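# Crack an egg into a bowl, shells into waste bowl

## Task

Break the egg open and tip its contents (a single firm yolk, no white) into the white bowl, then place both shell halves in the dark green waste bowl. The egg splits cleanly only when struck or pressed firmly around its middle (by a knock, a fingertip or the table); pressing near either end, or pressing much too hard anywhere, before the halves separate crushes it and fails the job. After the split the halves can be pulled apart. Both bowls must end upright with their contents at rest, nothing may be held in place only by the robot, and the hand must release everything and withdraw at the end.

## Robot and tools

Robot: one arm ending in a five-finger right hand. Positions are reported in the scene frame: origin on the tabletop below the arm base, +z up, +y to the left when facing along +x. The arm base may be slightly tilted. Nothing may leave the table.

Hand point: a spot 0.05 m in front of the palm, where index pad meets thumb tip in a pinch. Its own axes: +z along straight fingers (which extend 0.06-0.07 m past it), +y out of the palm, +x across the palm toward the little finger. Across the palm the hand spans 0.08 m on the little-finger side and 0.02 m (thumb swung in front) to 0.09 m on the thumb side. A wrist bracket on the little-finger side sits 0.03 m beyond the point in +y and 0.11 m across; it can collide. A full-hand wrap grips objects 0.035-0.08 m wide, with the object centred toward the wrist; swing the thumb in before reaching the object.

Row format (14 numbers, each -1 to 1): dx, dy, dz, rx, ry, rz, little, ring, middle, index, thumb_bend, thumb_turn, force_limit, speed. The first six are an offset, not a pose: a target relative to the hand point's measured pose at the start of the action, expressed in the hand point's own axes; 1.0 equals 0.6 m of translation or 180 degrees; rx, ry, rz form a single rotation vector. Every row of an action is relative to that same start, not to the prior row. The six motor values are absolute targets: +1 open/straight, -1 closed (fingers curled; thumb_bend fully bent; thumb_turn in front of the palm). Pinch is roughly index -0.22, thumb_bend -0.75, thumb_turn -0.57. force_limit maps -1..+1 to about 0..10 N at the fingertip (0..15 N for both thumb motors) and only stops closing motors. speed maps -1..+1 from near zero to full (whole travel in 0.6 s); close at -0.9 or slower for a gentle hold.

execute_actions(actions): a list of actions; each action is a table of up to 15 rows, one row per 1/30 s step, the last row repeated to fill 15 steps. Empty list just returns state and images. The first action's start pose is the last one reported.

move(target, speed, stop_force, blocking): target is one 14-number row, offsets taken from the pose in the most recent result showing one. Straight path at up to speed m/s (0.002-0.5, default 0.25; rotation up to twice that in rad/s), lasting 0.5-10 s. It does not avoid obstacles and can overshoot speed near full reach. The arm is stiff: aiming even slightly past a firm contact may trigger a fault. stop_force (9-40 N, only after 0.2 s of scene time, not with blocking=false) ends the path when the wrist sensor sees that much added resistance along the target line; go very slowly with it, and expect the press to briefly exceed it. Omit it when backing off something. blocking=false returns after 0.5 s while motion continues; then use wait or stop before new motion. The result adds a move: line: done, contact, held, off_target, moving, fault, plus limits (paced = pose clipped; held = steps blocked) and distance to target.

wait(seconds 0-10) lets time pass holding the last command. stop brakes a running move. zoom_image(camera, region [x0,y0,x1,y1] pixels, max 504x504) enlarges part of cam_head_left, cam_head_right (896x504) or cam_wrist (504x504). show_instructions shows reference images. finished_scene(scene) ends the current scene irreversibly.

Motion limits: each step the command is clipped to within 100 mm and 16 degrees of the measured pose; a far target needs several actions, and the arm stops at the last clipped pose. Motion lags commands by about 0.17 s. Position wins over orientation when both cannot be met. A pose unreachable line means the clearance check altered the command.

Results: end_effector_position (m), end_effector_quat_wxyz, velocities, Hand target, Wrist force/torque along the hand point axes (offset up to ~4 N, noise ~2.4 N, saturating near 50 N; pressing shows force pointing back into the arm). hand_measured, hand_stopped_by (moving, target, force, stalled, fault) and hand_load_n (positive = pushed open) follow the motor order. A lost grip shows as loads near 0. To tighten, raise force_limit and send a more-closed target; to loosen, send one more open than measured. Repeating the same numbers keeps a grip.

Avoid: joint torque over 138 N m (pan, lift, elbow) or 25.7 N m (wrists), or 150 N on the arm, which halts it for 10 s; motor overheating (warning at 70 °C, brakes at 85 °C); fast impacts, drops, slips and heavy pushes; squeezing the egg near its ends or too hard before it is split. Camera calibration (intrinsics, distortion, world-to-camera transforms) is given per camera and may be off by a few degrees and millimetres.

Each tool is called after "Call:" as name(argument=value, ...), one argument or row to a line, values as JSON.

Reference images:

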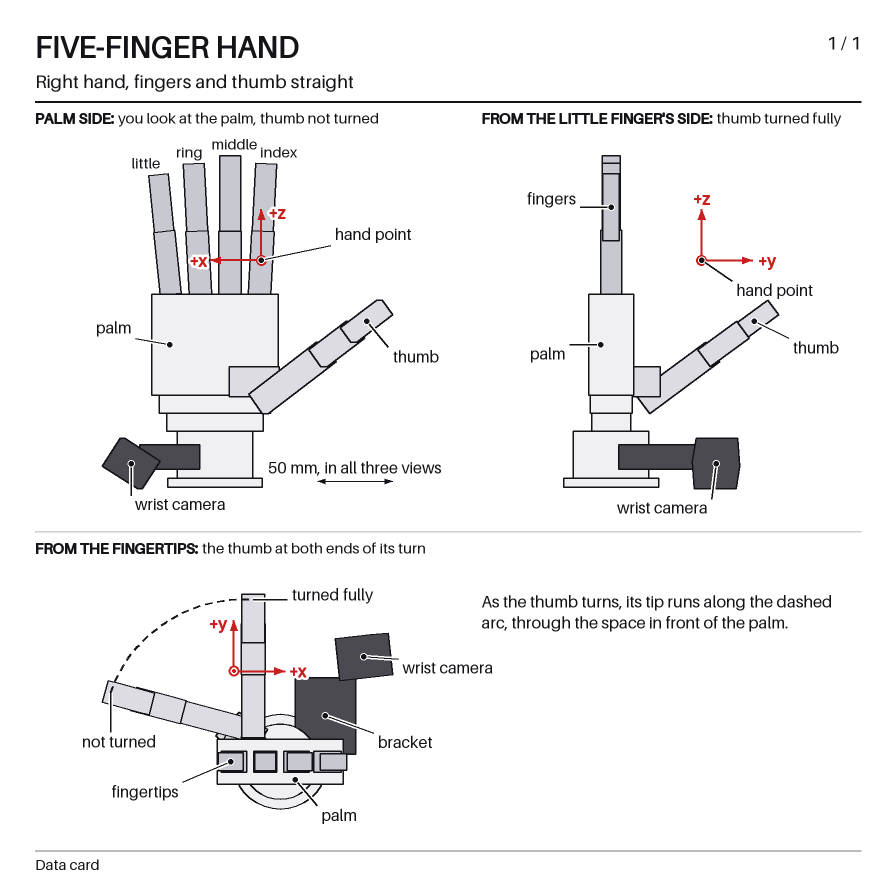

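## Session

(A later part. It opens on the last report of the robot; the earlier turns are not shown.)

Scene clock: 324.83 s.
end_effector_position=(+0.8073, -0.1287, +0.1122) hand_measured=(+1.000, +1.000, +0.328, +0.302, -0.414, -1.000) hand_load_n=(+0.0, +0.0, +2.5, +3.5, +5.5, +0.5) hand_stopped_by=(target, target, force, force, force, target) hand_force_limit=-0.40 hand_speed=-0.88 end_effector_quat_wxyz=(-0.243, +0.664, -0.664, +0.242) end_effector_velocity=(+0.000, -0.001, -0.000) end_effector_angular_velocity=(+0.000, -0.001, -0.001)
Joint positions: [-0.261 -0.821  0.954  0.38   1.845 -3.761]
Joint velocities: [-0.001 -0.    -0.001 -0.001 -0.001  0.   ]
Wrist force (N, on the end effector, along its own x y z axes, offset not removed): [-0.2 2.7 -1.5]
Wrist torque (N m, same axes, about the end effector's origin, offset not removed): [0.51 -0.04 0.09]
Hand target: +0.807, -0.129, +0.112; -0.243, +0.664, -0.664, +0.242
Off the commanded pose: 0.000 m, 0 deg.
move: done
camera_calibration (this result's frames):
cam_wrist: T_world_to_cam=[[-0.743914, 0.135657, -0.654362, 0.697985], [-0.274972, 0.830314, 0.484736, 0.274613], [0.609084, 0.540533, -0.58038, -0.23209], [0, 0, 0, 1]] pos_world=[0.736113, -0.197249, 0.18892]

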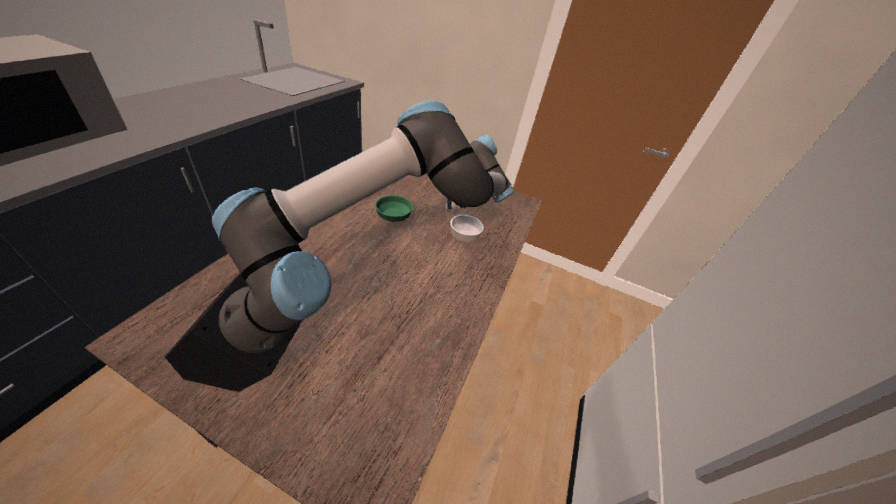

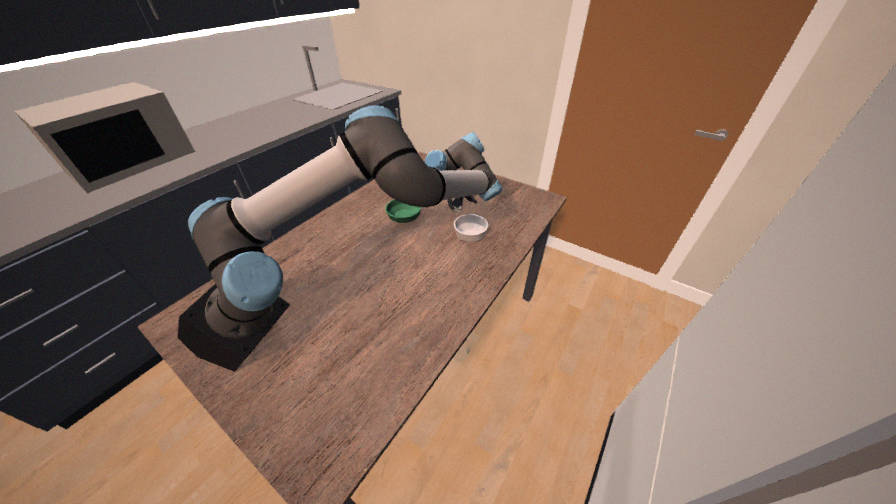

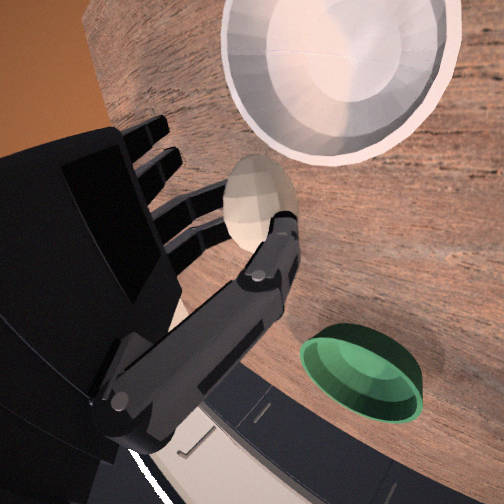

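Call:
move(
  target=[0.018,0.013,-0.011,0,0,0,1,1,-0.6,-0.6,-0.9,-1,-0.4,-0.88],
  speed=0.05,
)

Call:
move(
  target=[0,0.064,0.077,0,0,0,1,1,-0.6,-0.6,-0.9,-1,-0.4,-0.88],
  speed=0.01,
  stop_force=9,
)

Call:
zoom_image(
  camera="cam_head_right",
  region=[400,160,520,250],
)

Scene clock: 355.67 s.
end_effector_position=(+0.7973, -0.1393, +0.1122) hand_measured=(+1.000, +1.000, +0.328, +0.302, -0.414, -1.000) hand_load_n=(+0.0, +0.0, +2.5, +3.5, +5.5, +0.5) hand_stopped_by=(target, target, force, force, force, target) hand_force_limit=-0.40 hand_speed=-0.88 end_effector_quat_wxyz=(-0.242, +0.664, -0.664, +0.242) end_effector_velocity=(-0.001, -0.002, +0.001) end_effector_angular_velocity=(+0.001, -0.003, +0.000)
Joint positions: [-0.279 -0.854  0.998  0.366  1.83  -3.769]
Joint velocities: [-0.002 -0.007  0.008 -0.003 -0.004 -0.001]
Wrist force (N, on the end effector, along its own x y z axes, offset not removed): [-0.9 2.5 -1.3]
Wrist torque (N m, same axes, about the end effector's origin, offset not removed): [0.62 -0.13 -0.02]
Hand target: +0.797, -0.140, +0.112; -0.243, +0.664, -0.664, +0.242
Off the commanded pose: 0.000 m, 0 deg.
move: done
camera_calibration (this result's frames):
cam_wrist: T_world_to_cam=[[-0.743969, 0.135681, -0.654294, 0.69201], [-0.274932, 0.830295, 0.484792, 0.280597], [0.609034, 0.540556, -0.580411, -0.220221], [0, 0, 0, 1]] pos_world=[0.726101, -0.207829, 0.188928]

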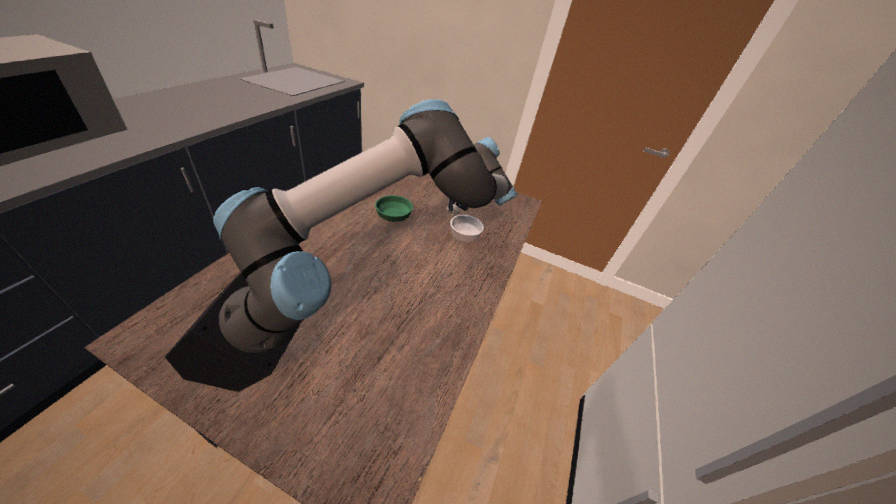

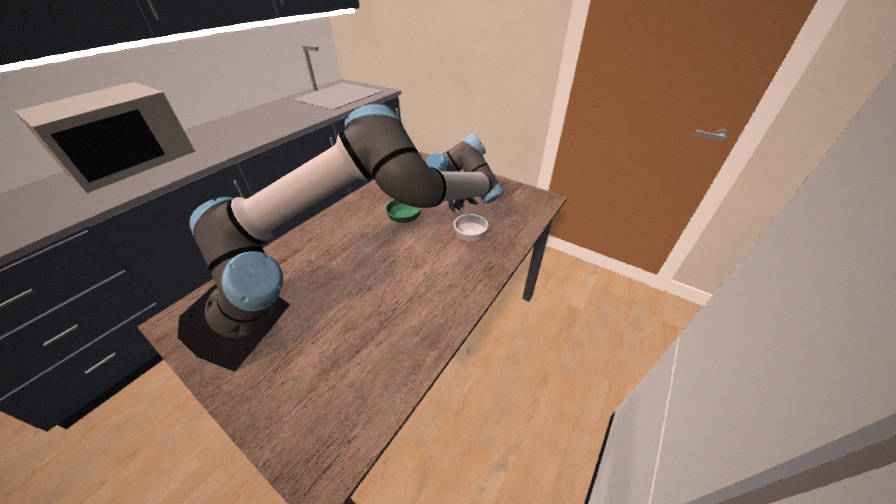

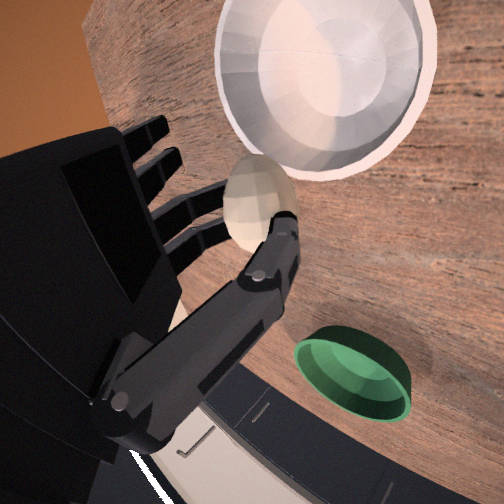

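Scene clock: 358.27 s.
end_effector_position=(+0.7973, -0.1391, +0.0898) hand_measured=(+1.000, +1.000, +0.328, +0.302, -0.414, -1.000) hand_load_n=(+0.0, +0.0, +3.5, +3.5, +4.5, +0.5) hand_stopped_by=(target, target, force, force, force, target) hand_force_limit=-0.40 hand_speed=-0.88 end_effector_quat_wxyz=(-0.243, +0.664, -0.664, +0.242) end_effector_velocity=(-0.002, -0.000, +0.002) end_effector_angular_velocity=(+0.001, +0.006, -0.002)
Joint positions: [-0.299 -0.835  1.009  0.334  1.812 -3.78 ]
Joint velocities: [ 0.002 -0.003  0.     0.008  0.006  0.004]
Wrist force (N, on the end effector, along its own x y z axes, offset not removed): [-1.4 -9.0 -2.3]
Wrist torque (N m, same axes, about the end effector's origin, offset not removed): [-0.45 -0.05 -0.39]
Hand target: +0.797, -0.139, +0.091; -0.243, +0.664, -0.664, +0.242
Off the commanded pose: 0.038 m, 0 deg.
move: contact
camera_calibration (this result's frames):
cam_wrist: T_world_to_cam=[[-0.744165, 0.135568, -0.654094, 0.677475], [-0.275146, 0.830059, 0.485074, 0.29144], [0.608698, 0.540947, -0.5804, -0.233009], [0, 0, 0, 1]] pos_world=[0.726174, -0.207711, 0.166524]

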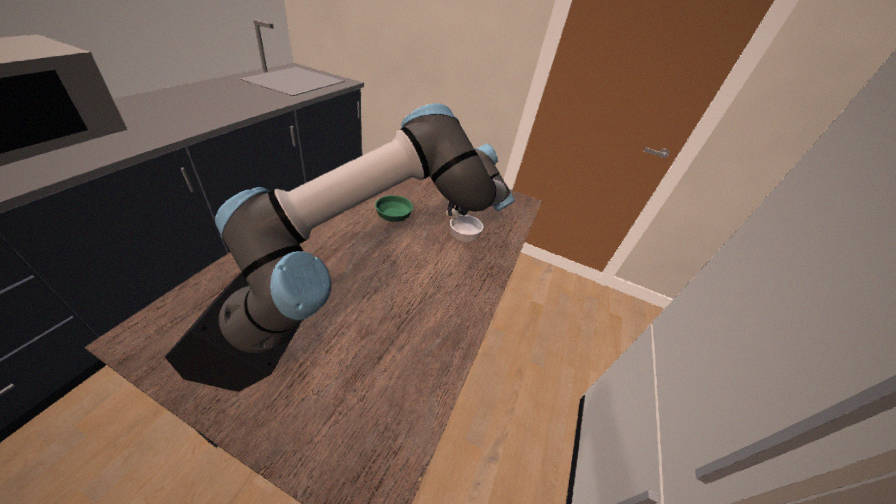

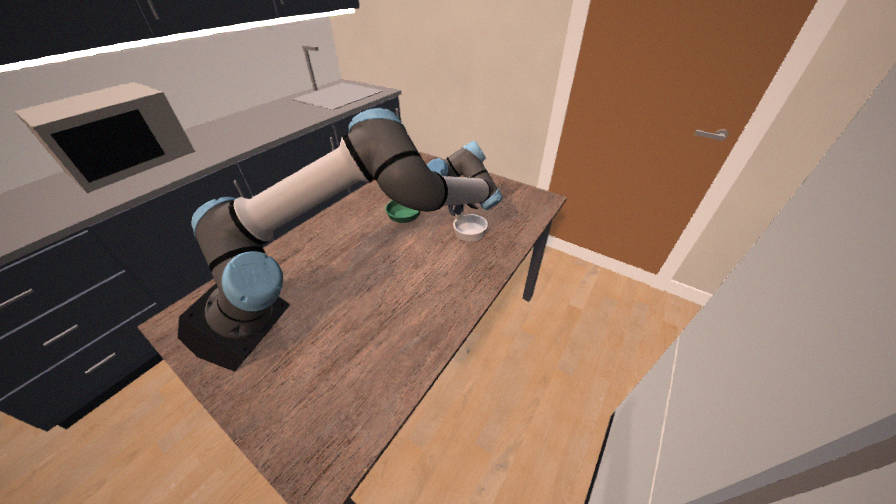

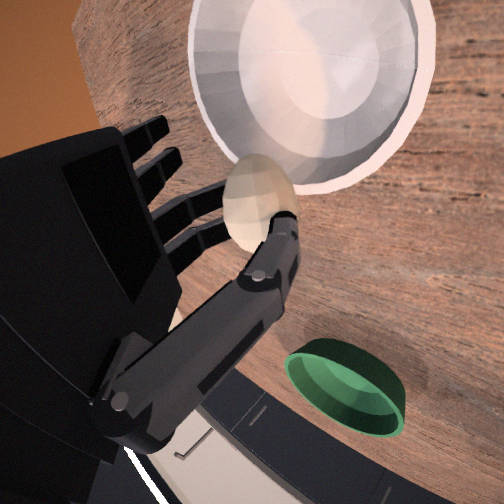

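Region (400, 160, 520, 250) of cam_head_right's 896x504 image, scaled by 4.200, with more detail than that image has; it fills the top 378 rows of this view, and the rest is white.

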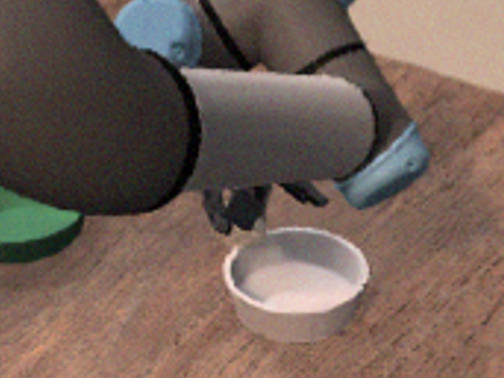

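Call:
move(
  target=[0.008,-0.005,-0.006,0,0,0,1,1,-0.6,-0.6,-0.9,-1,-0.4,-0.88],
  speed=0.02,
)

Call:
move(
  target=[0,0.03,0.036,0,0,0,1,1,-0.6,-0.6,-0.9,-1,-0.4,-0.88],
  speed=0.02,
  stop_force=12,
)

Call:
zoom_image(
  camera="cam_wrist",
  region=[150,100,350,300],
)

Scene clock: 372.33 s.
end_effector_position=(+0.7973, -0.1437, +0.0943) hand_measured=(+1.000, +1.000, +0.328, +0.302, -0.414, -1.000) hand_load_n=(+0.0, +0.0, +2.5, +3.5, +5.5, +0.5) hand_stopped_by=(target, target, force, force, force, target) hand_force_limit=-0.40 hand_speed=-0.88 end_effector_quat_wxyz=(-0.243, +0.664, -0.664, +0.242) end_effector_velocity=(-0.000, -0.002, +0.002) end_effector_angular_velocity=(+0.000, +0.001, +0.000)
Joint positions: [-0.301 -0.841  1.004  0.346  1.81  -3.78 ]
Joint velocities: [-0.001 -0.002 -0.003  0.005 -0.001 -0.   ]
Wrist force (N, on the end effector, along its own x y z axes, offset not removed): [-4.2 -1.2 3.7]
Wrist torque (N m, same axes, about the end effector's origin, offset not removed): [-0.15 0.53 -0.19]
Hand target: +0.797, -0.144, +0.095; -0.243, +0.664, -0.664, +0.242
Off the commanded pose: 0.000 m, 0 deg.
move: done
camera_calibration (this result's frames):
cam_wrist: T_world_to_cam=[[-0.744131, 0.135564, -0.654134, 0.681015], [-0.275173, 0.830061, 0.485055, 0.29306], [0.608727, 0.540945, -0.580371, -0.227945], [0, 0, 0, 1]] pos_world=[0.726164, -0.212273, 0.171032]

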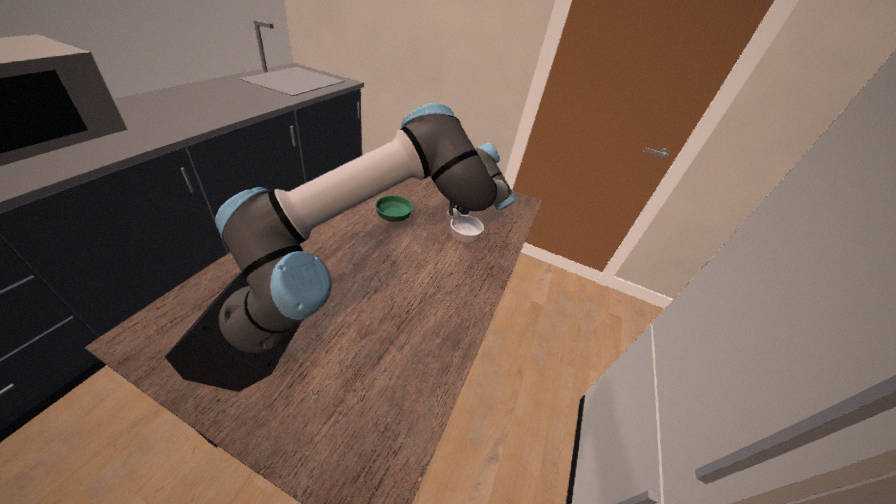

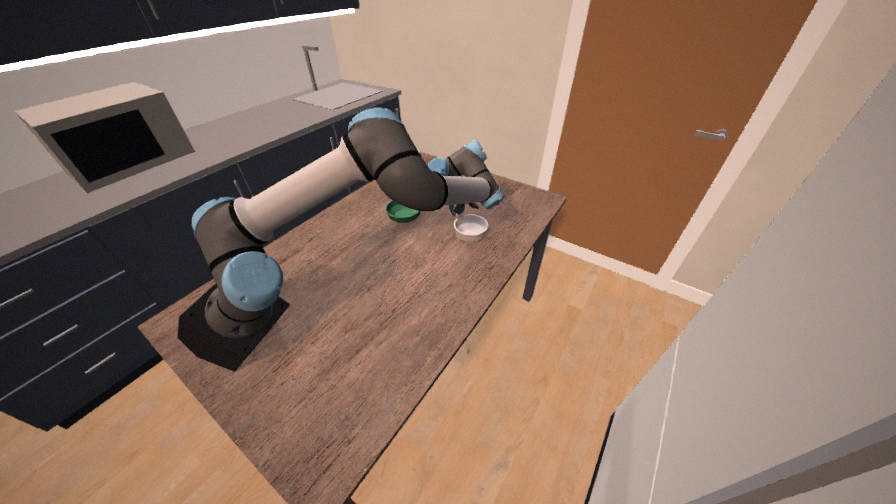

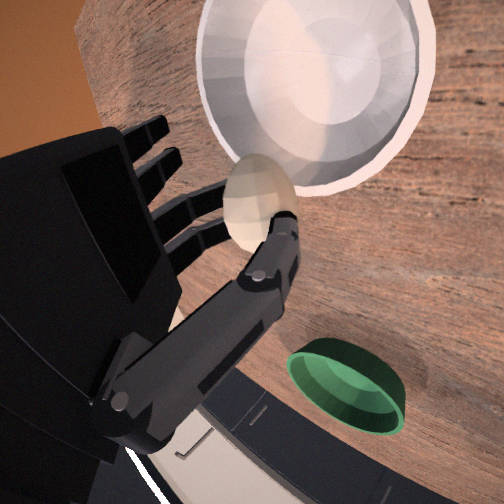

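Scene clock: 374.07 s.
end_effector_position=(+0.7974, -0.1437, +0.0665) hand_measured=(+1.000, +1.000, +0.328, +0.302, -0.414, -1.000) hand_load_n=(+0.0, +0.0, +3.0, +3.5, +5.0, +0.5) hand_stopped_by=(target, target, force, force, force, target) hand_force_limit=-0.40 hand_speed=-0.88 end_effector_quat_wxyz=(-0.243, +0.664, -0.664, +0.242) end_effector_velocity=(-0.000, +0.001, -0.002) end_effector_angular_velocity=(+0.001, +0.000, +0.001)
Joint positions: [-0.325 -0.815  1.013  0.307  1.789 -3.793]
Joint velocities: [-0.002  0.003  0.001 -0.003 -0.002 -0.001]
Wrist force (N, on the end effector, along its own x y z axes, offset not removed): [-3.0 -3.2 -0.5]
Wrist torque (N m, same axes, about the end effector's origin, offset not removed): [-0.20 -0.03 -0.08]
Hand target: +0.797, -0.144, +0.066; -0.243, +0.664, -0.664, +0.242
Off the commanded pose: 0.000 m, 0 deg.
move: done
camera_calibration (this result's frames):
cam_wrist: T_world_to_cam=[[-0.744124, 0.135603, -0.654134, 0.662906], [-0.27518, 0.830031, 0.485103, 0.30654], [0.608733, 0.540981, -0.58033, -0.244203], [0, 0, 0, 1]] pos_world=[0.726292, -0.212221, 0.143207]

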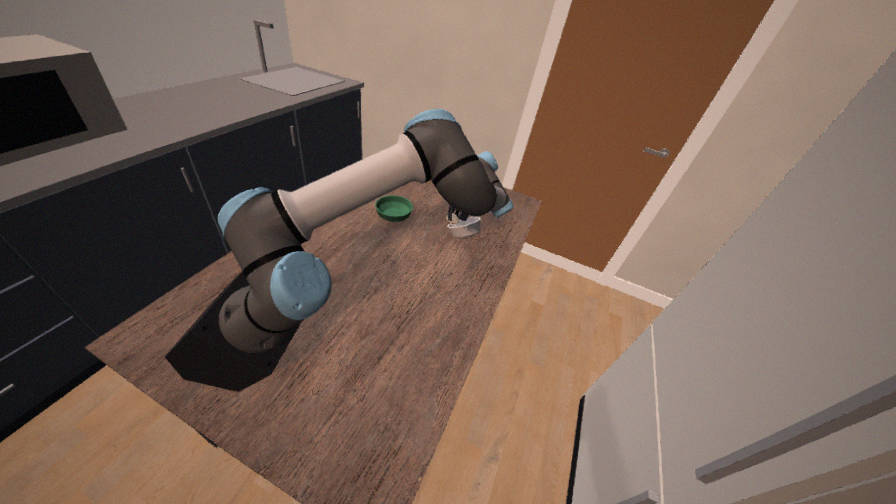

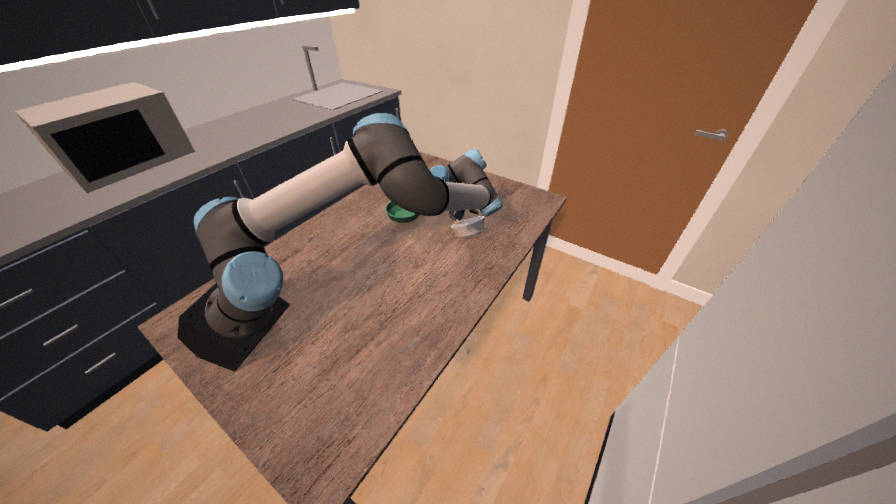

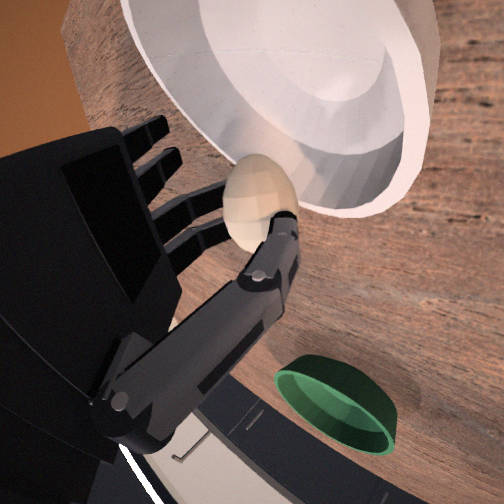

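Region (150, 100, 350, 300) of cam_wrist's 504x504 image, scaled by 2.520, with more detail than that image has.

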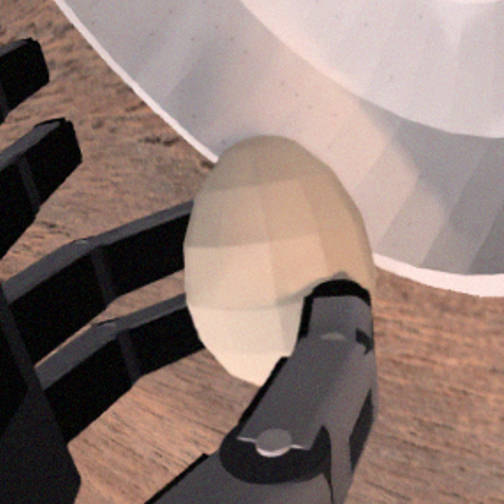

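Bowl is tipping; lift straight up.

Call:
move(
  target=[0,-0.045,-0.054,0,0,0,1,1,-0.6,-0.6,-0.9,-1,-0.4,-0.88],
  speed=0.02,
)

Scene clock: 383.40 s.
end_effector_position=(+0.7972, -0.1437, +0.1084) hand_measured=(+1.000, +1.000, +0.328, +0.302, -0.414, -1.000) hand_load_n=(+0.0, +0.0, +2.5, +3.0, +5.5, +0.5) hand_stopped_by=(target, target, force, force, force, target) hand_force_limit=-0.40 hand_speed=-0.88 end_effector_quat_wxyz=(-0.243, +0.664, -0.664, +0.242) end_effector_velocity=(+0.000, +0.000, +0.002) end_effector_angular_velocity=(-0.001, -0.000, -0.000)
Joint positions: [-0.288 -0.853  0.997  0.366  1.821 -3.774]
Joint velocities: [ 0.003 -0.002 -0.001  0.003  0.003  0.001]
Wrist force (N, on the end effector, along its own x y z axes, offset not removed): [-0.8 -3.7 1.5]
Wrist torque (N m, same axes, about the end effector's origin, offset not removed): [-0.51 0.07 -0.05]
Hand target: +0.797, -0.144, +0.109; -0.243, +0.664, -0.664, +0.242
Off the commanded pose: 0.000 m, 0 deg.
move: done
camera_calibration (this result's frames):
cam_wrist: T_world_to_cam=[[-0.744113, 0.135545, -0.654159, 0.690156], [-0.275203, 0.83006, 0.48504, 0.286266], [0.608736, 0.540951, -0.580356, -0.219742], [0, 0, 0, 1]] pos_world=[0.7261, -0.212296, 0.185093]

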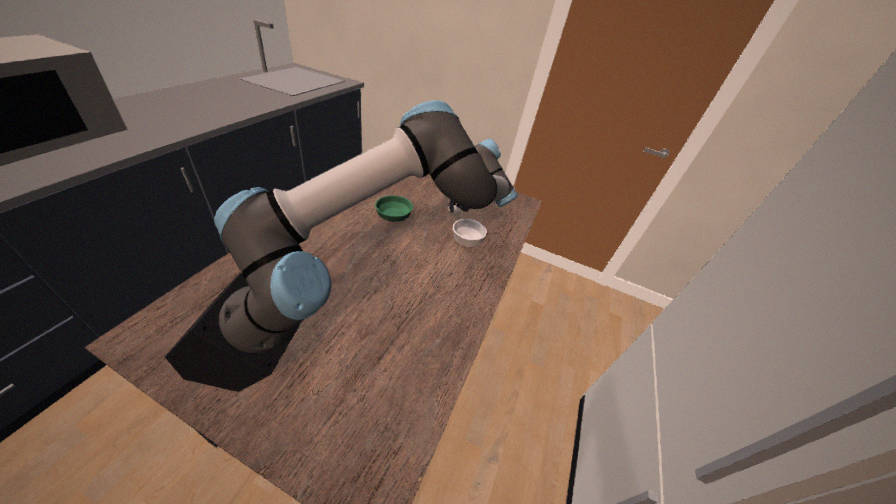

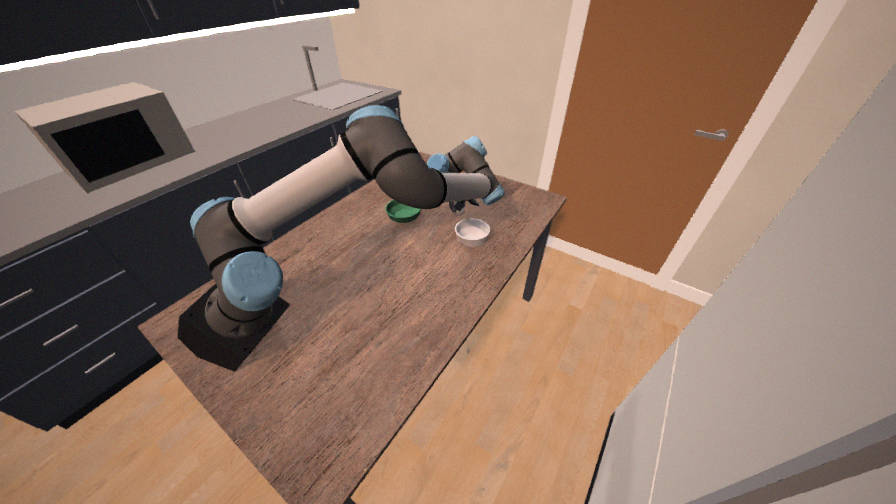

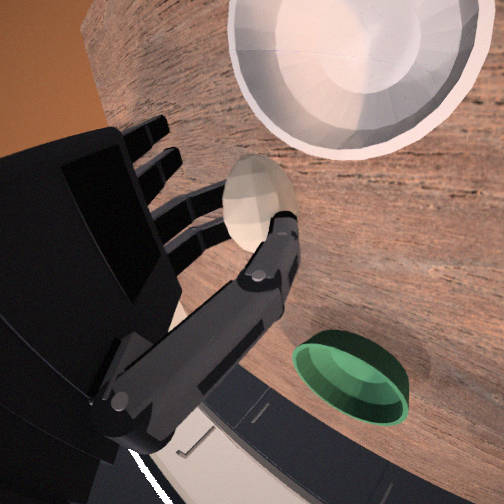

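Call:
move(
  target=[-0.05,-0.03,0.042,0,0,0,1,1,-0.6,-0.6,-0.9,-1,-0.4,-0.88],
  speed=0.08,
)

Call:
move(
  target=[0,0.032,0.038,0,0,0,1,1,-0.6,-0.6,-0.9,-1,-0.4,-0.88],
  speed=0.01,
  stop_force=12,
)

Call:
zoom_image(
  camera="cam_wrist",
  region=[150,100,350,300],
)

Scene clock: 426.47 s.
end_effector_position=(+0.8270, -0.1139, +0.1008) hand_measured=(+1.000, +1.000, +0.328, +0.302, -0.414, -1.000) hand_load_n=(+0.0, +0.0, +2.5, +3.0, +5.5, +0.5) hand_stopped_by=(target, target, force, force, force, target) hand_force_limit=-0.40 hand_speed=-0.88 end_effector_quat_wxyz=(-0.243, +0.664, -0.664, +0.242) end_effector_velocity=(+0.002, +0.002, -0.001) end_effector_angular_velocity=(+0.000, +0.003, +0.001)
Joint positions: [-0.246 -0.748  0.86   0.403  1.858 -3.753]
Joint velocities: [ 0.003  0.01  -0.015  0.008  0.003  0.001]
Wrist force (N, on the end effector, along its own x y z axes, offset not removed): [1.2 -0.4 0.4]
Wrist torque (N m, same axes, about the end effector's origin, offset not removed): [0.01 0.06 0.03]
Hand target: +0.827, -0.114, +0.101; -0.243, +0.664, -0.664, +0.242
Off the commanded pose: 0.000 m, 0 deg.
move: done
camera_calibration (this result's frames):
cam_wrist: T_world_to_cam=[[-0.743963, 0.135491, -0.65434, 0.703188], [-0.275293, 0.830119, 0.484888, 0.273478], [0.608878, 0.540874, -0.580278, -0.258501], [0, 0, 0, 1]] pos_world=[0.755828, -0.182479, 0.177515]

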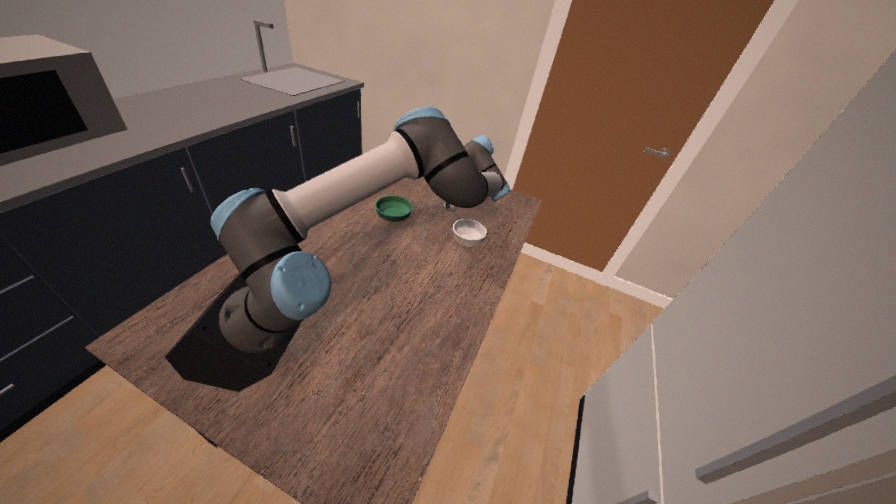

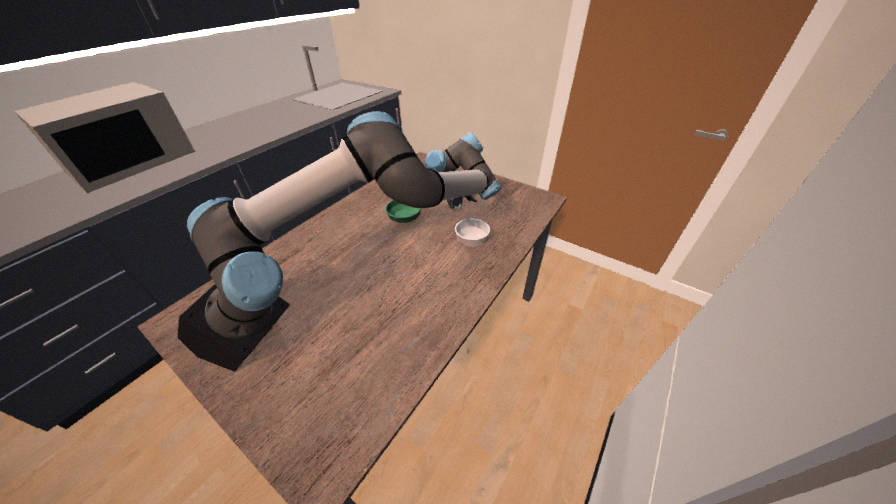

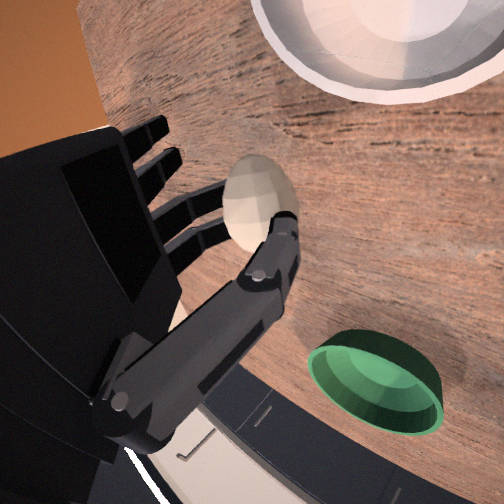

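Scene clock: 429.67 s.
end_effector_position=(+0.8270, -0.1139, +0.0714) hand_measured=(+1.000, +1.000, +0.328, +0.302, -0.414, -1.000) hand_load_n=(+0.0, +0.0, +2.5, +3.0, +5.5, +0.5) hand_stopped_by=(target, target, force, force, force, target) hand_force_limit=-0.40 hand_speed=-0.88 end_effector_quat_wxyz=(-0.243, +0.664, -0.664, +0.242) end_effector_velocity=(+0.000, +0.001, -0.002) end_effector_angular_velocity=(+0.000, -0.001, +0.002)
Joint positions: [-0.271 -0.723  0.874  0.361  1.836 -3.766]
Joint velocities: [-0.     0.002  0.001 -0.004 -0.002 -0.001]
Wrist force (N, on the end effector, along its own x y z axes, offset not removed): [-0.7 3.2 4.0]
Wrist torque (N m, same axes, about the end effector's origin, offset not removed): [0.24 -0.19 0.10]
Hand target: +0.827, -0.114, +0.071; -0.243, +0.664, -0.664, +0.242
Off the commanded pose: 0.000 m, 0 deg.
move: done
camera_calibration (this result's frames):
cam_wrist: T_world_to_cam=[[-0.743975, 0.135531, -0.654319, 0.683895], [-0.275275, 0.830098, 0.484933, 0.287703], [0.608872, 0.540896, -0.580264, -0.275619], [0, 0, 0, 1]] pos_world=[0.755815, -0.182429, 0.148037]

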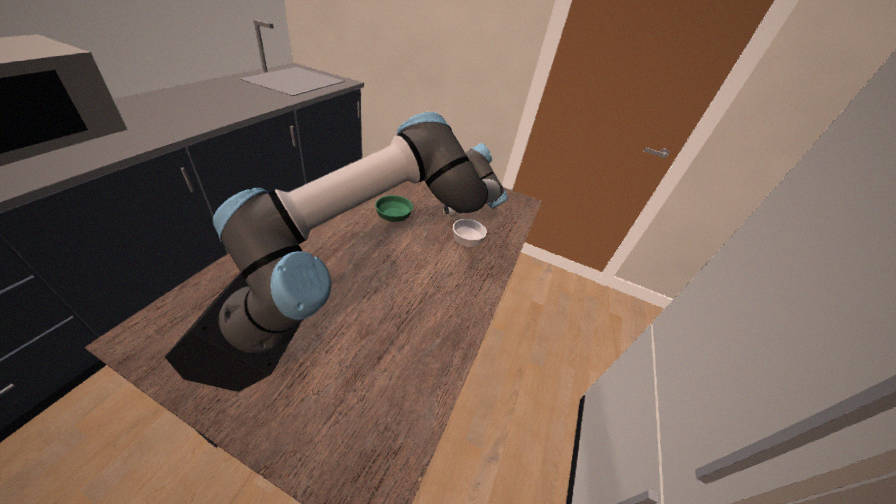

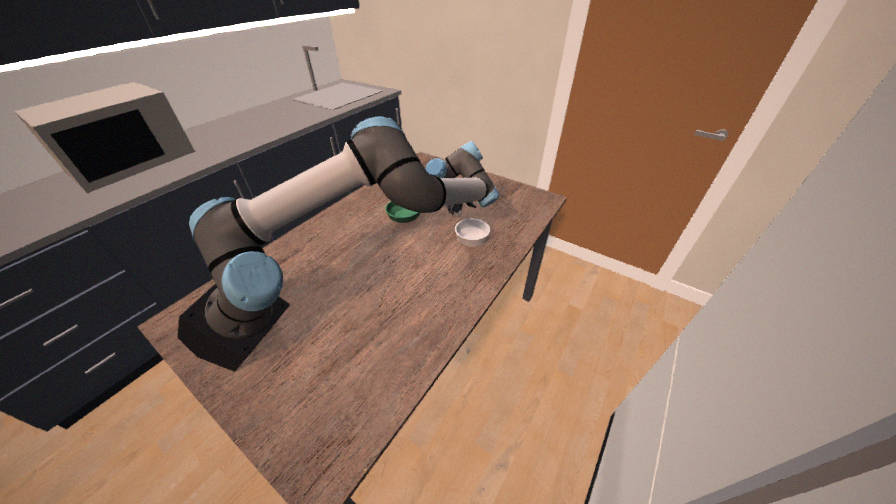

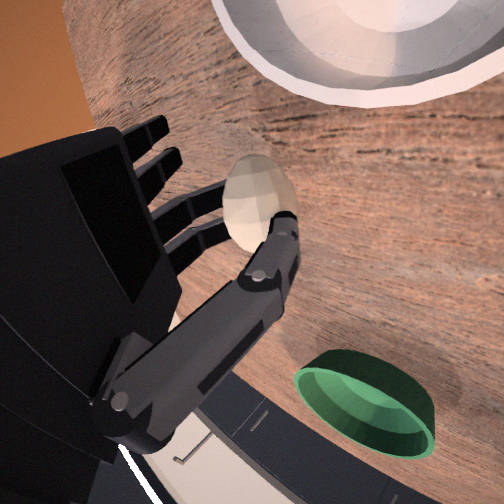

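Region (150, 100, 350, 300) of cam_wrist's 504x504 image, scaled by 2.520, with more detail than that image has.

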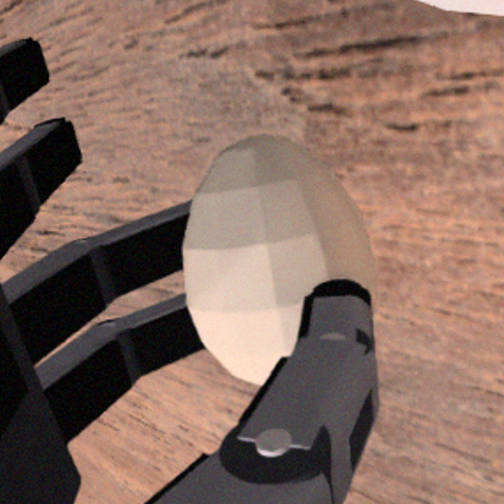

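I mixed up signs (moved +x), no harm. Continue down.

Call:
move(
  target=[0,0.053,0.064,0,0,0,1,1,-0.6,-0.6,-0.9,-1,-0.4,-0.88],
  speed=0.015,
  stop_force=12,
)

Call:
zoom_image(
  camera="cam_wrist",
  region=[150,100,350,300],
)

Scene clock: 440.03 s.
end_effector_position=(+0.8273, -0.1137, +0.0302) hand_measured=(+1.000, +1.000, +0.328, +0.302, -0.412, -1.000) hand_load_n=(+0.0, +0.0, -1.0, +1.0, +6.0, +0.5) hand_stopped_by=(target, target, force, force, force, target) hand_force_limit=-0.40 hand_speed=-0.88 end_effector_quat_wxyz=(-0.243, +0.664, -0.664, +0.242) end_effector_velocity=(-0.002, -0.001, +0.002) end_effector_angular_velocity=(+0.000, +0.008, -0.004)
Joint positions: [-0.306 -0.682  0.88   0.31   1.805 -3.783]
Joint velocities: [ 0.001 -0.004  0.001  0.008  0.007  0.004]
Wrist force (N, on the end effector, along its own x y z axes, offset not removed): [1.3 -23.0 -35.1]
Wrist torque (N m, same axes, about the end effector's origin, offset not removed): [0.91 0.68 -0.51]
Hand target: +0.827, -0.114, +0.031; -0.243, +0.664, -0.664, +0.242
Off the commanded pose: 0.009 m, 0 deg.
move: contact
camera_calibration (this result's frames):
cam_wrist: T_world_to_cam=[[-0.743827, 0.13548, -0.654497, 0.657059], [-0.275642, 0.829907, 0.485053, 0.307932], [0.608887, 0.541202, -0.579963, -0.299832], [0, 0, 0, 1]] pos_world=[0.756181, -0.182304, 0.106789]

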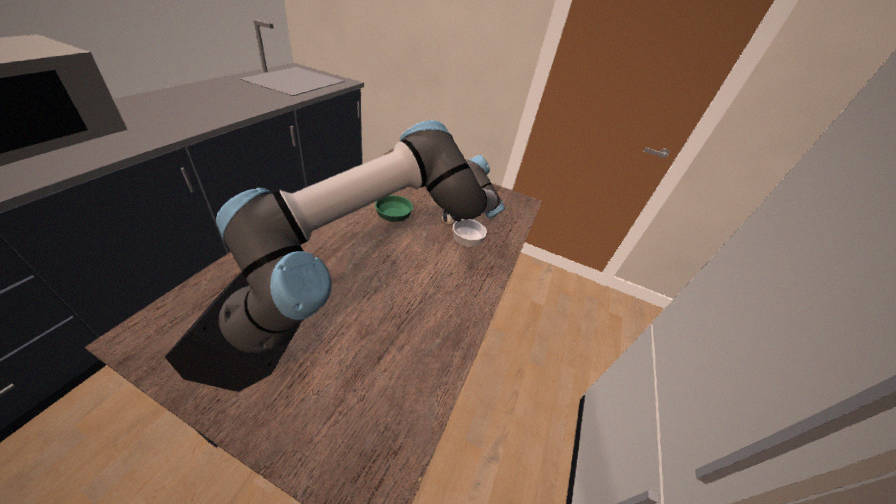

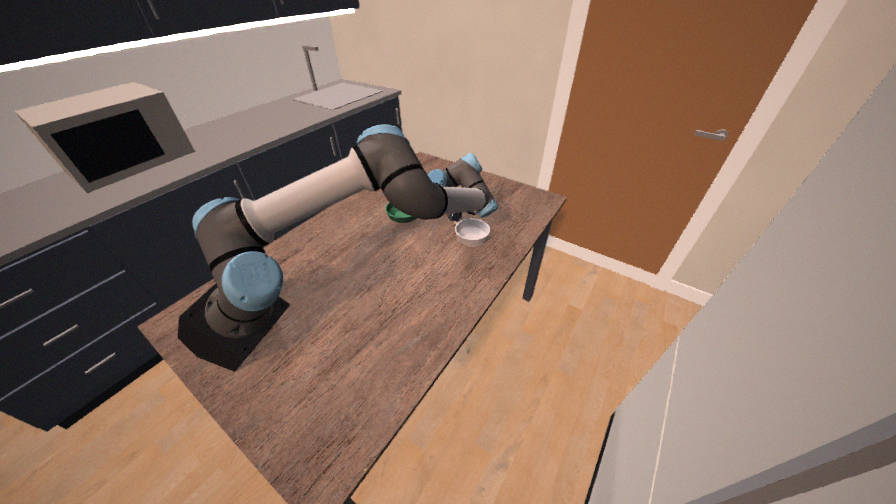

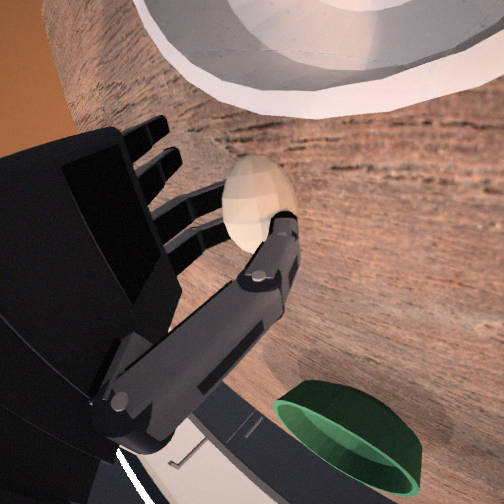

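Region (150, 100, 350, 300) of cam_wrist's 504x504 image, scaled by 2.520, with more detail than that image has.

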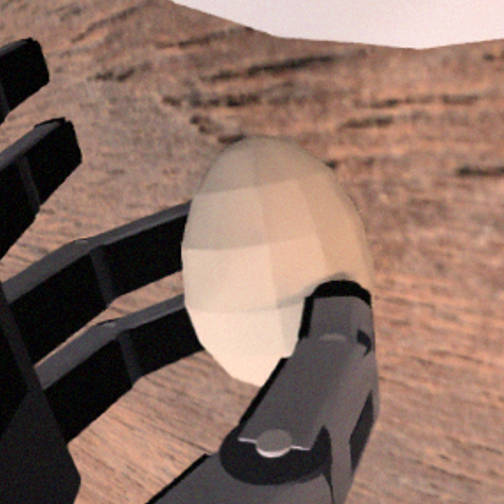

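Call:
execute_actions(
  actions=[
    [[0,-0.002,-0.003,0,0,0,1,1,0.5,0.5,-0.3,-1,-0.4,-0.3]],
    [[0,0,0,0,0,0,1,1,0.5,0.5,-0.3,-1,-0.4,-0.3]],
    [[0,-0.016,-0.019,0,0,0,1,1,0.5,0.5,-0.3,-1,-0.4,-0.3]],
    [[0,0,0,0,0,0,1,1,0.5,0.5,-0.3,-1,-0.4,-0.3]],
    [[0.021,0,0,0,0,0,1,1,0.5,0.5,-0.3,-1,-0.4,-0.3]],
    [[0,0,0,0,0,0,1,1,0.5,0.5,-0.3,-1,-0.4,-0.3]],
    [[0,0.008,0.01,0,0,0,1,1,0.5,0.5,-0.3,-1,-0.4,-0.3]],
    [[0,0.008,0.009,0,0,0,1,1,0.5,0.5,-0.3,-1,-0.4,-0.3]],
    [[0,0,0,0,0,0,1,1,0.5,0.5,-0.3,-1,-0.4,-0.3]],
  ],
)

Scene clock: 475.23 s.
end_effector_position=(+0.8271, -0.1260, +0.0323) hand_measured=(+1.000, +1.000, +0.500, +0.500, -0.300, -1.000) hand_load_n=(+0.0, +0.0, +0.0, +0.0, +0.0, +0.0) hand_stopped_by=(target, target, target, target, target, target) hand_force_limit=-0.40 hand_speed=-0.30 end_effector_quat_wxyz=(-0.243, +0.664, -0.664, +0.242) end_effector_velocity=(+0.000, -0.000, +0.000) end_effector_angular_velocity=(-0.000, -0.001, -0.001)
Joint positions: [-0.319 -0.691  0.872  0.325  1.794 -3.79 ]
Joint velocities: [ 0.    -0.     0.    -0.001  0.     0.   ]
Wrist force (N, on the end effector, along its own x y z axes, offset not removed): [0.9 -1.2 -1.7]
Wrist torque (N m, same axes, about the end effector's origin, offset not removed): [-0.02 -0.10 -0.14]
Hand target: +0.827, -0.126, +0.032; -0.243, +0.664, -0.664, +0.242
Off the commanded pose: 0.000 m, 0 deg.
camera_calibration (this result's frames):
cam_wrist: T_world_to_cam=[[-0.74385, 0.135462, -0.654474, 0.659928], [-0.275682, 0.829869, 0.485094, 0.317055], [0.60884, 0.541264, -0.579954, -0.291726], [0, 0, 0, 1]] pos_world=[0.755908, -0.194608, 0.108917]

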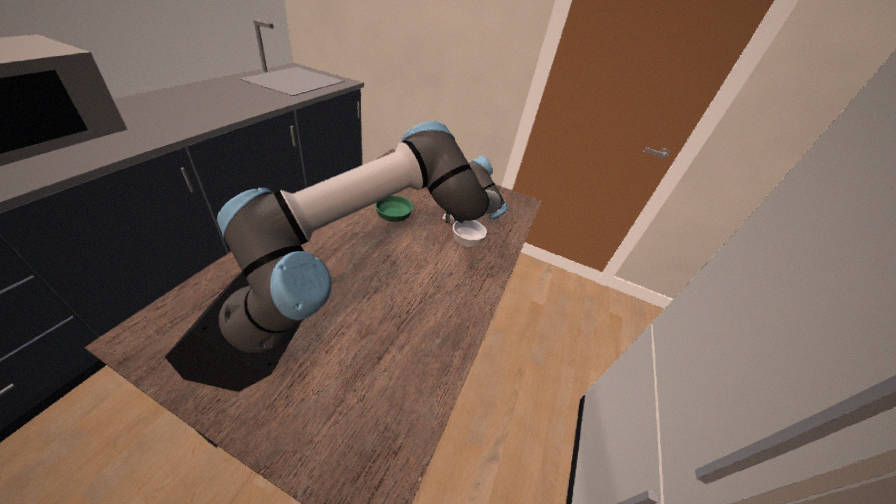

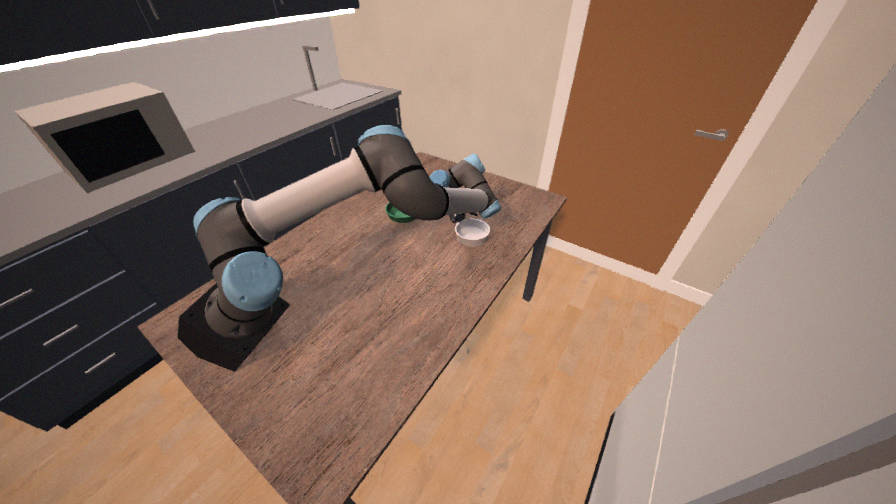

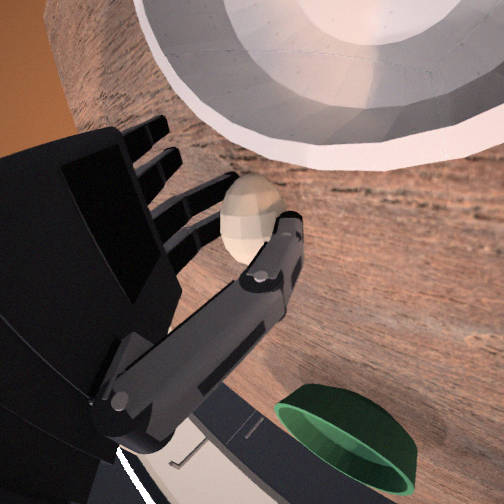

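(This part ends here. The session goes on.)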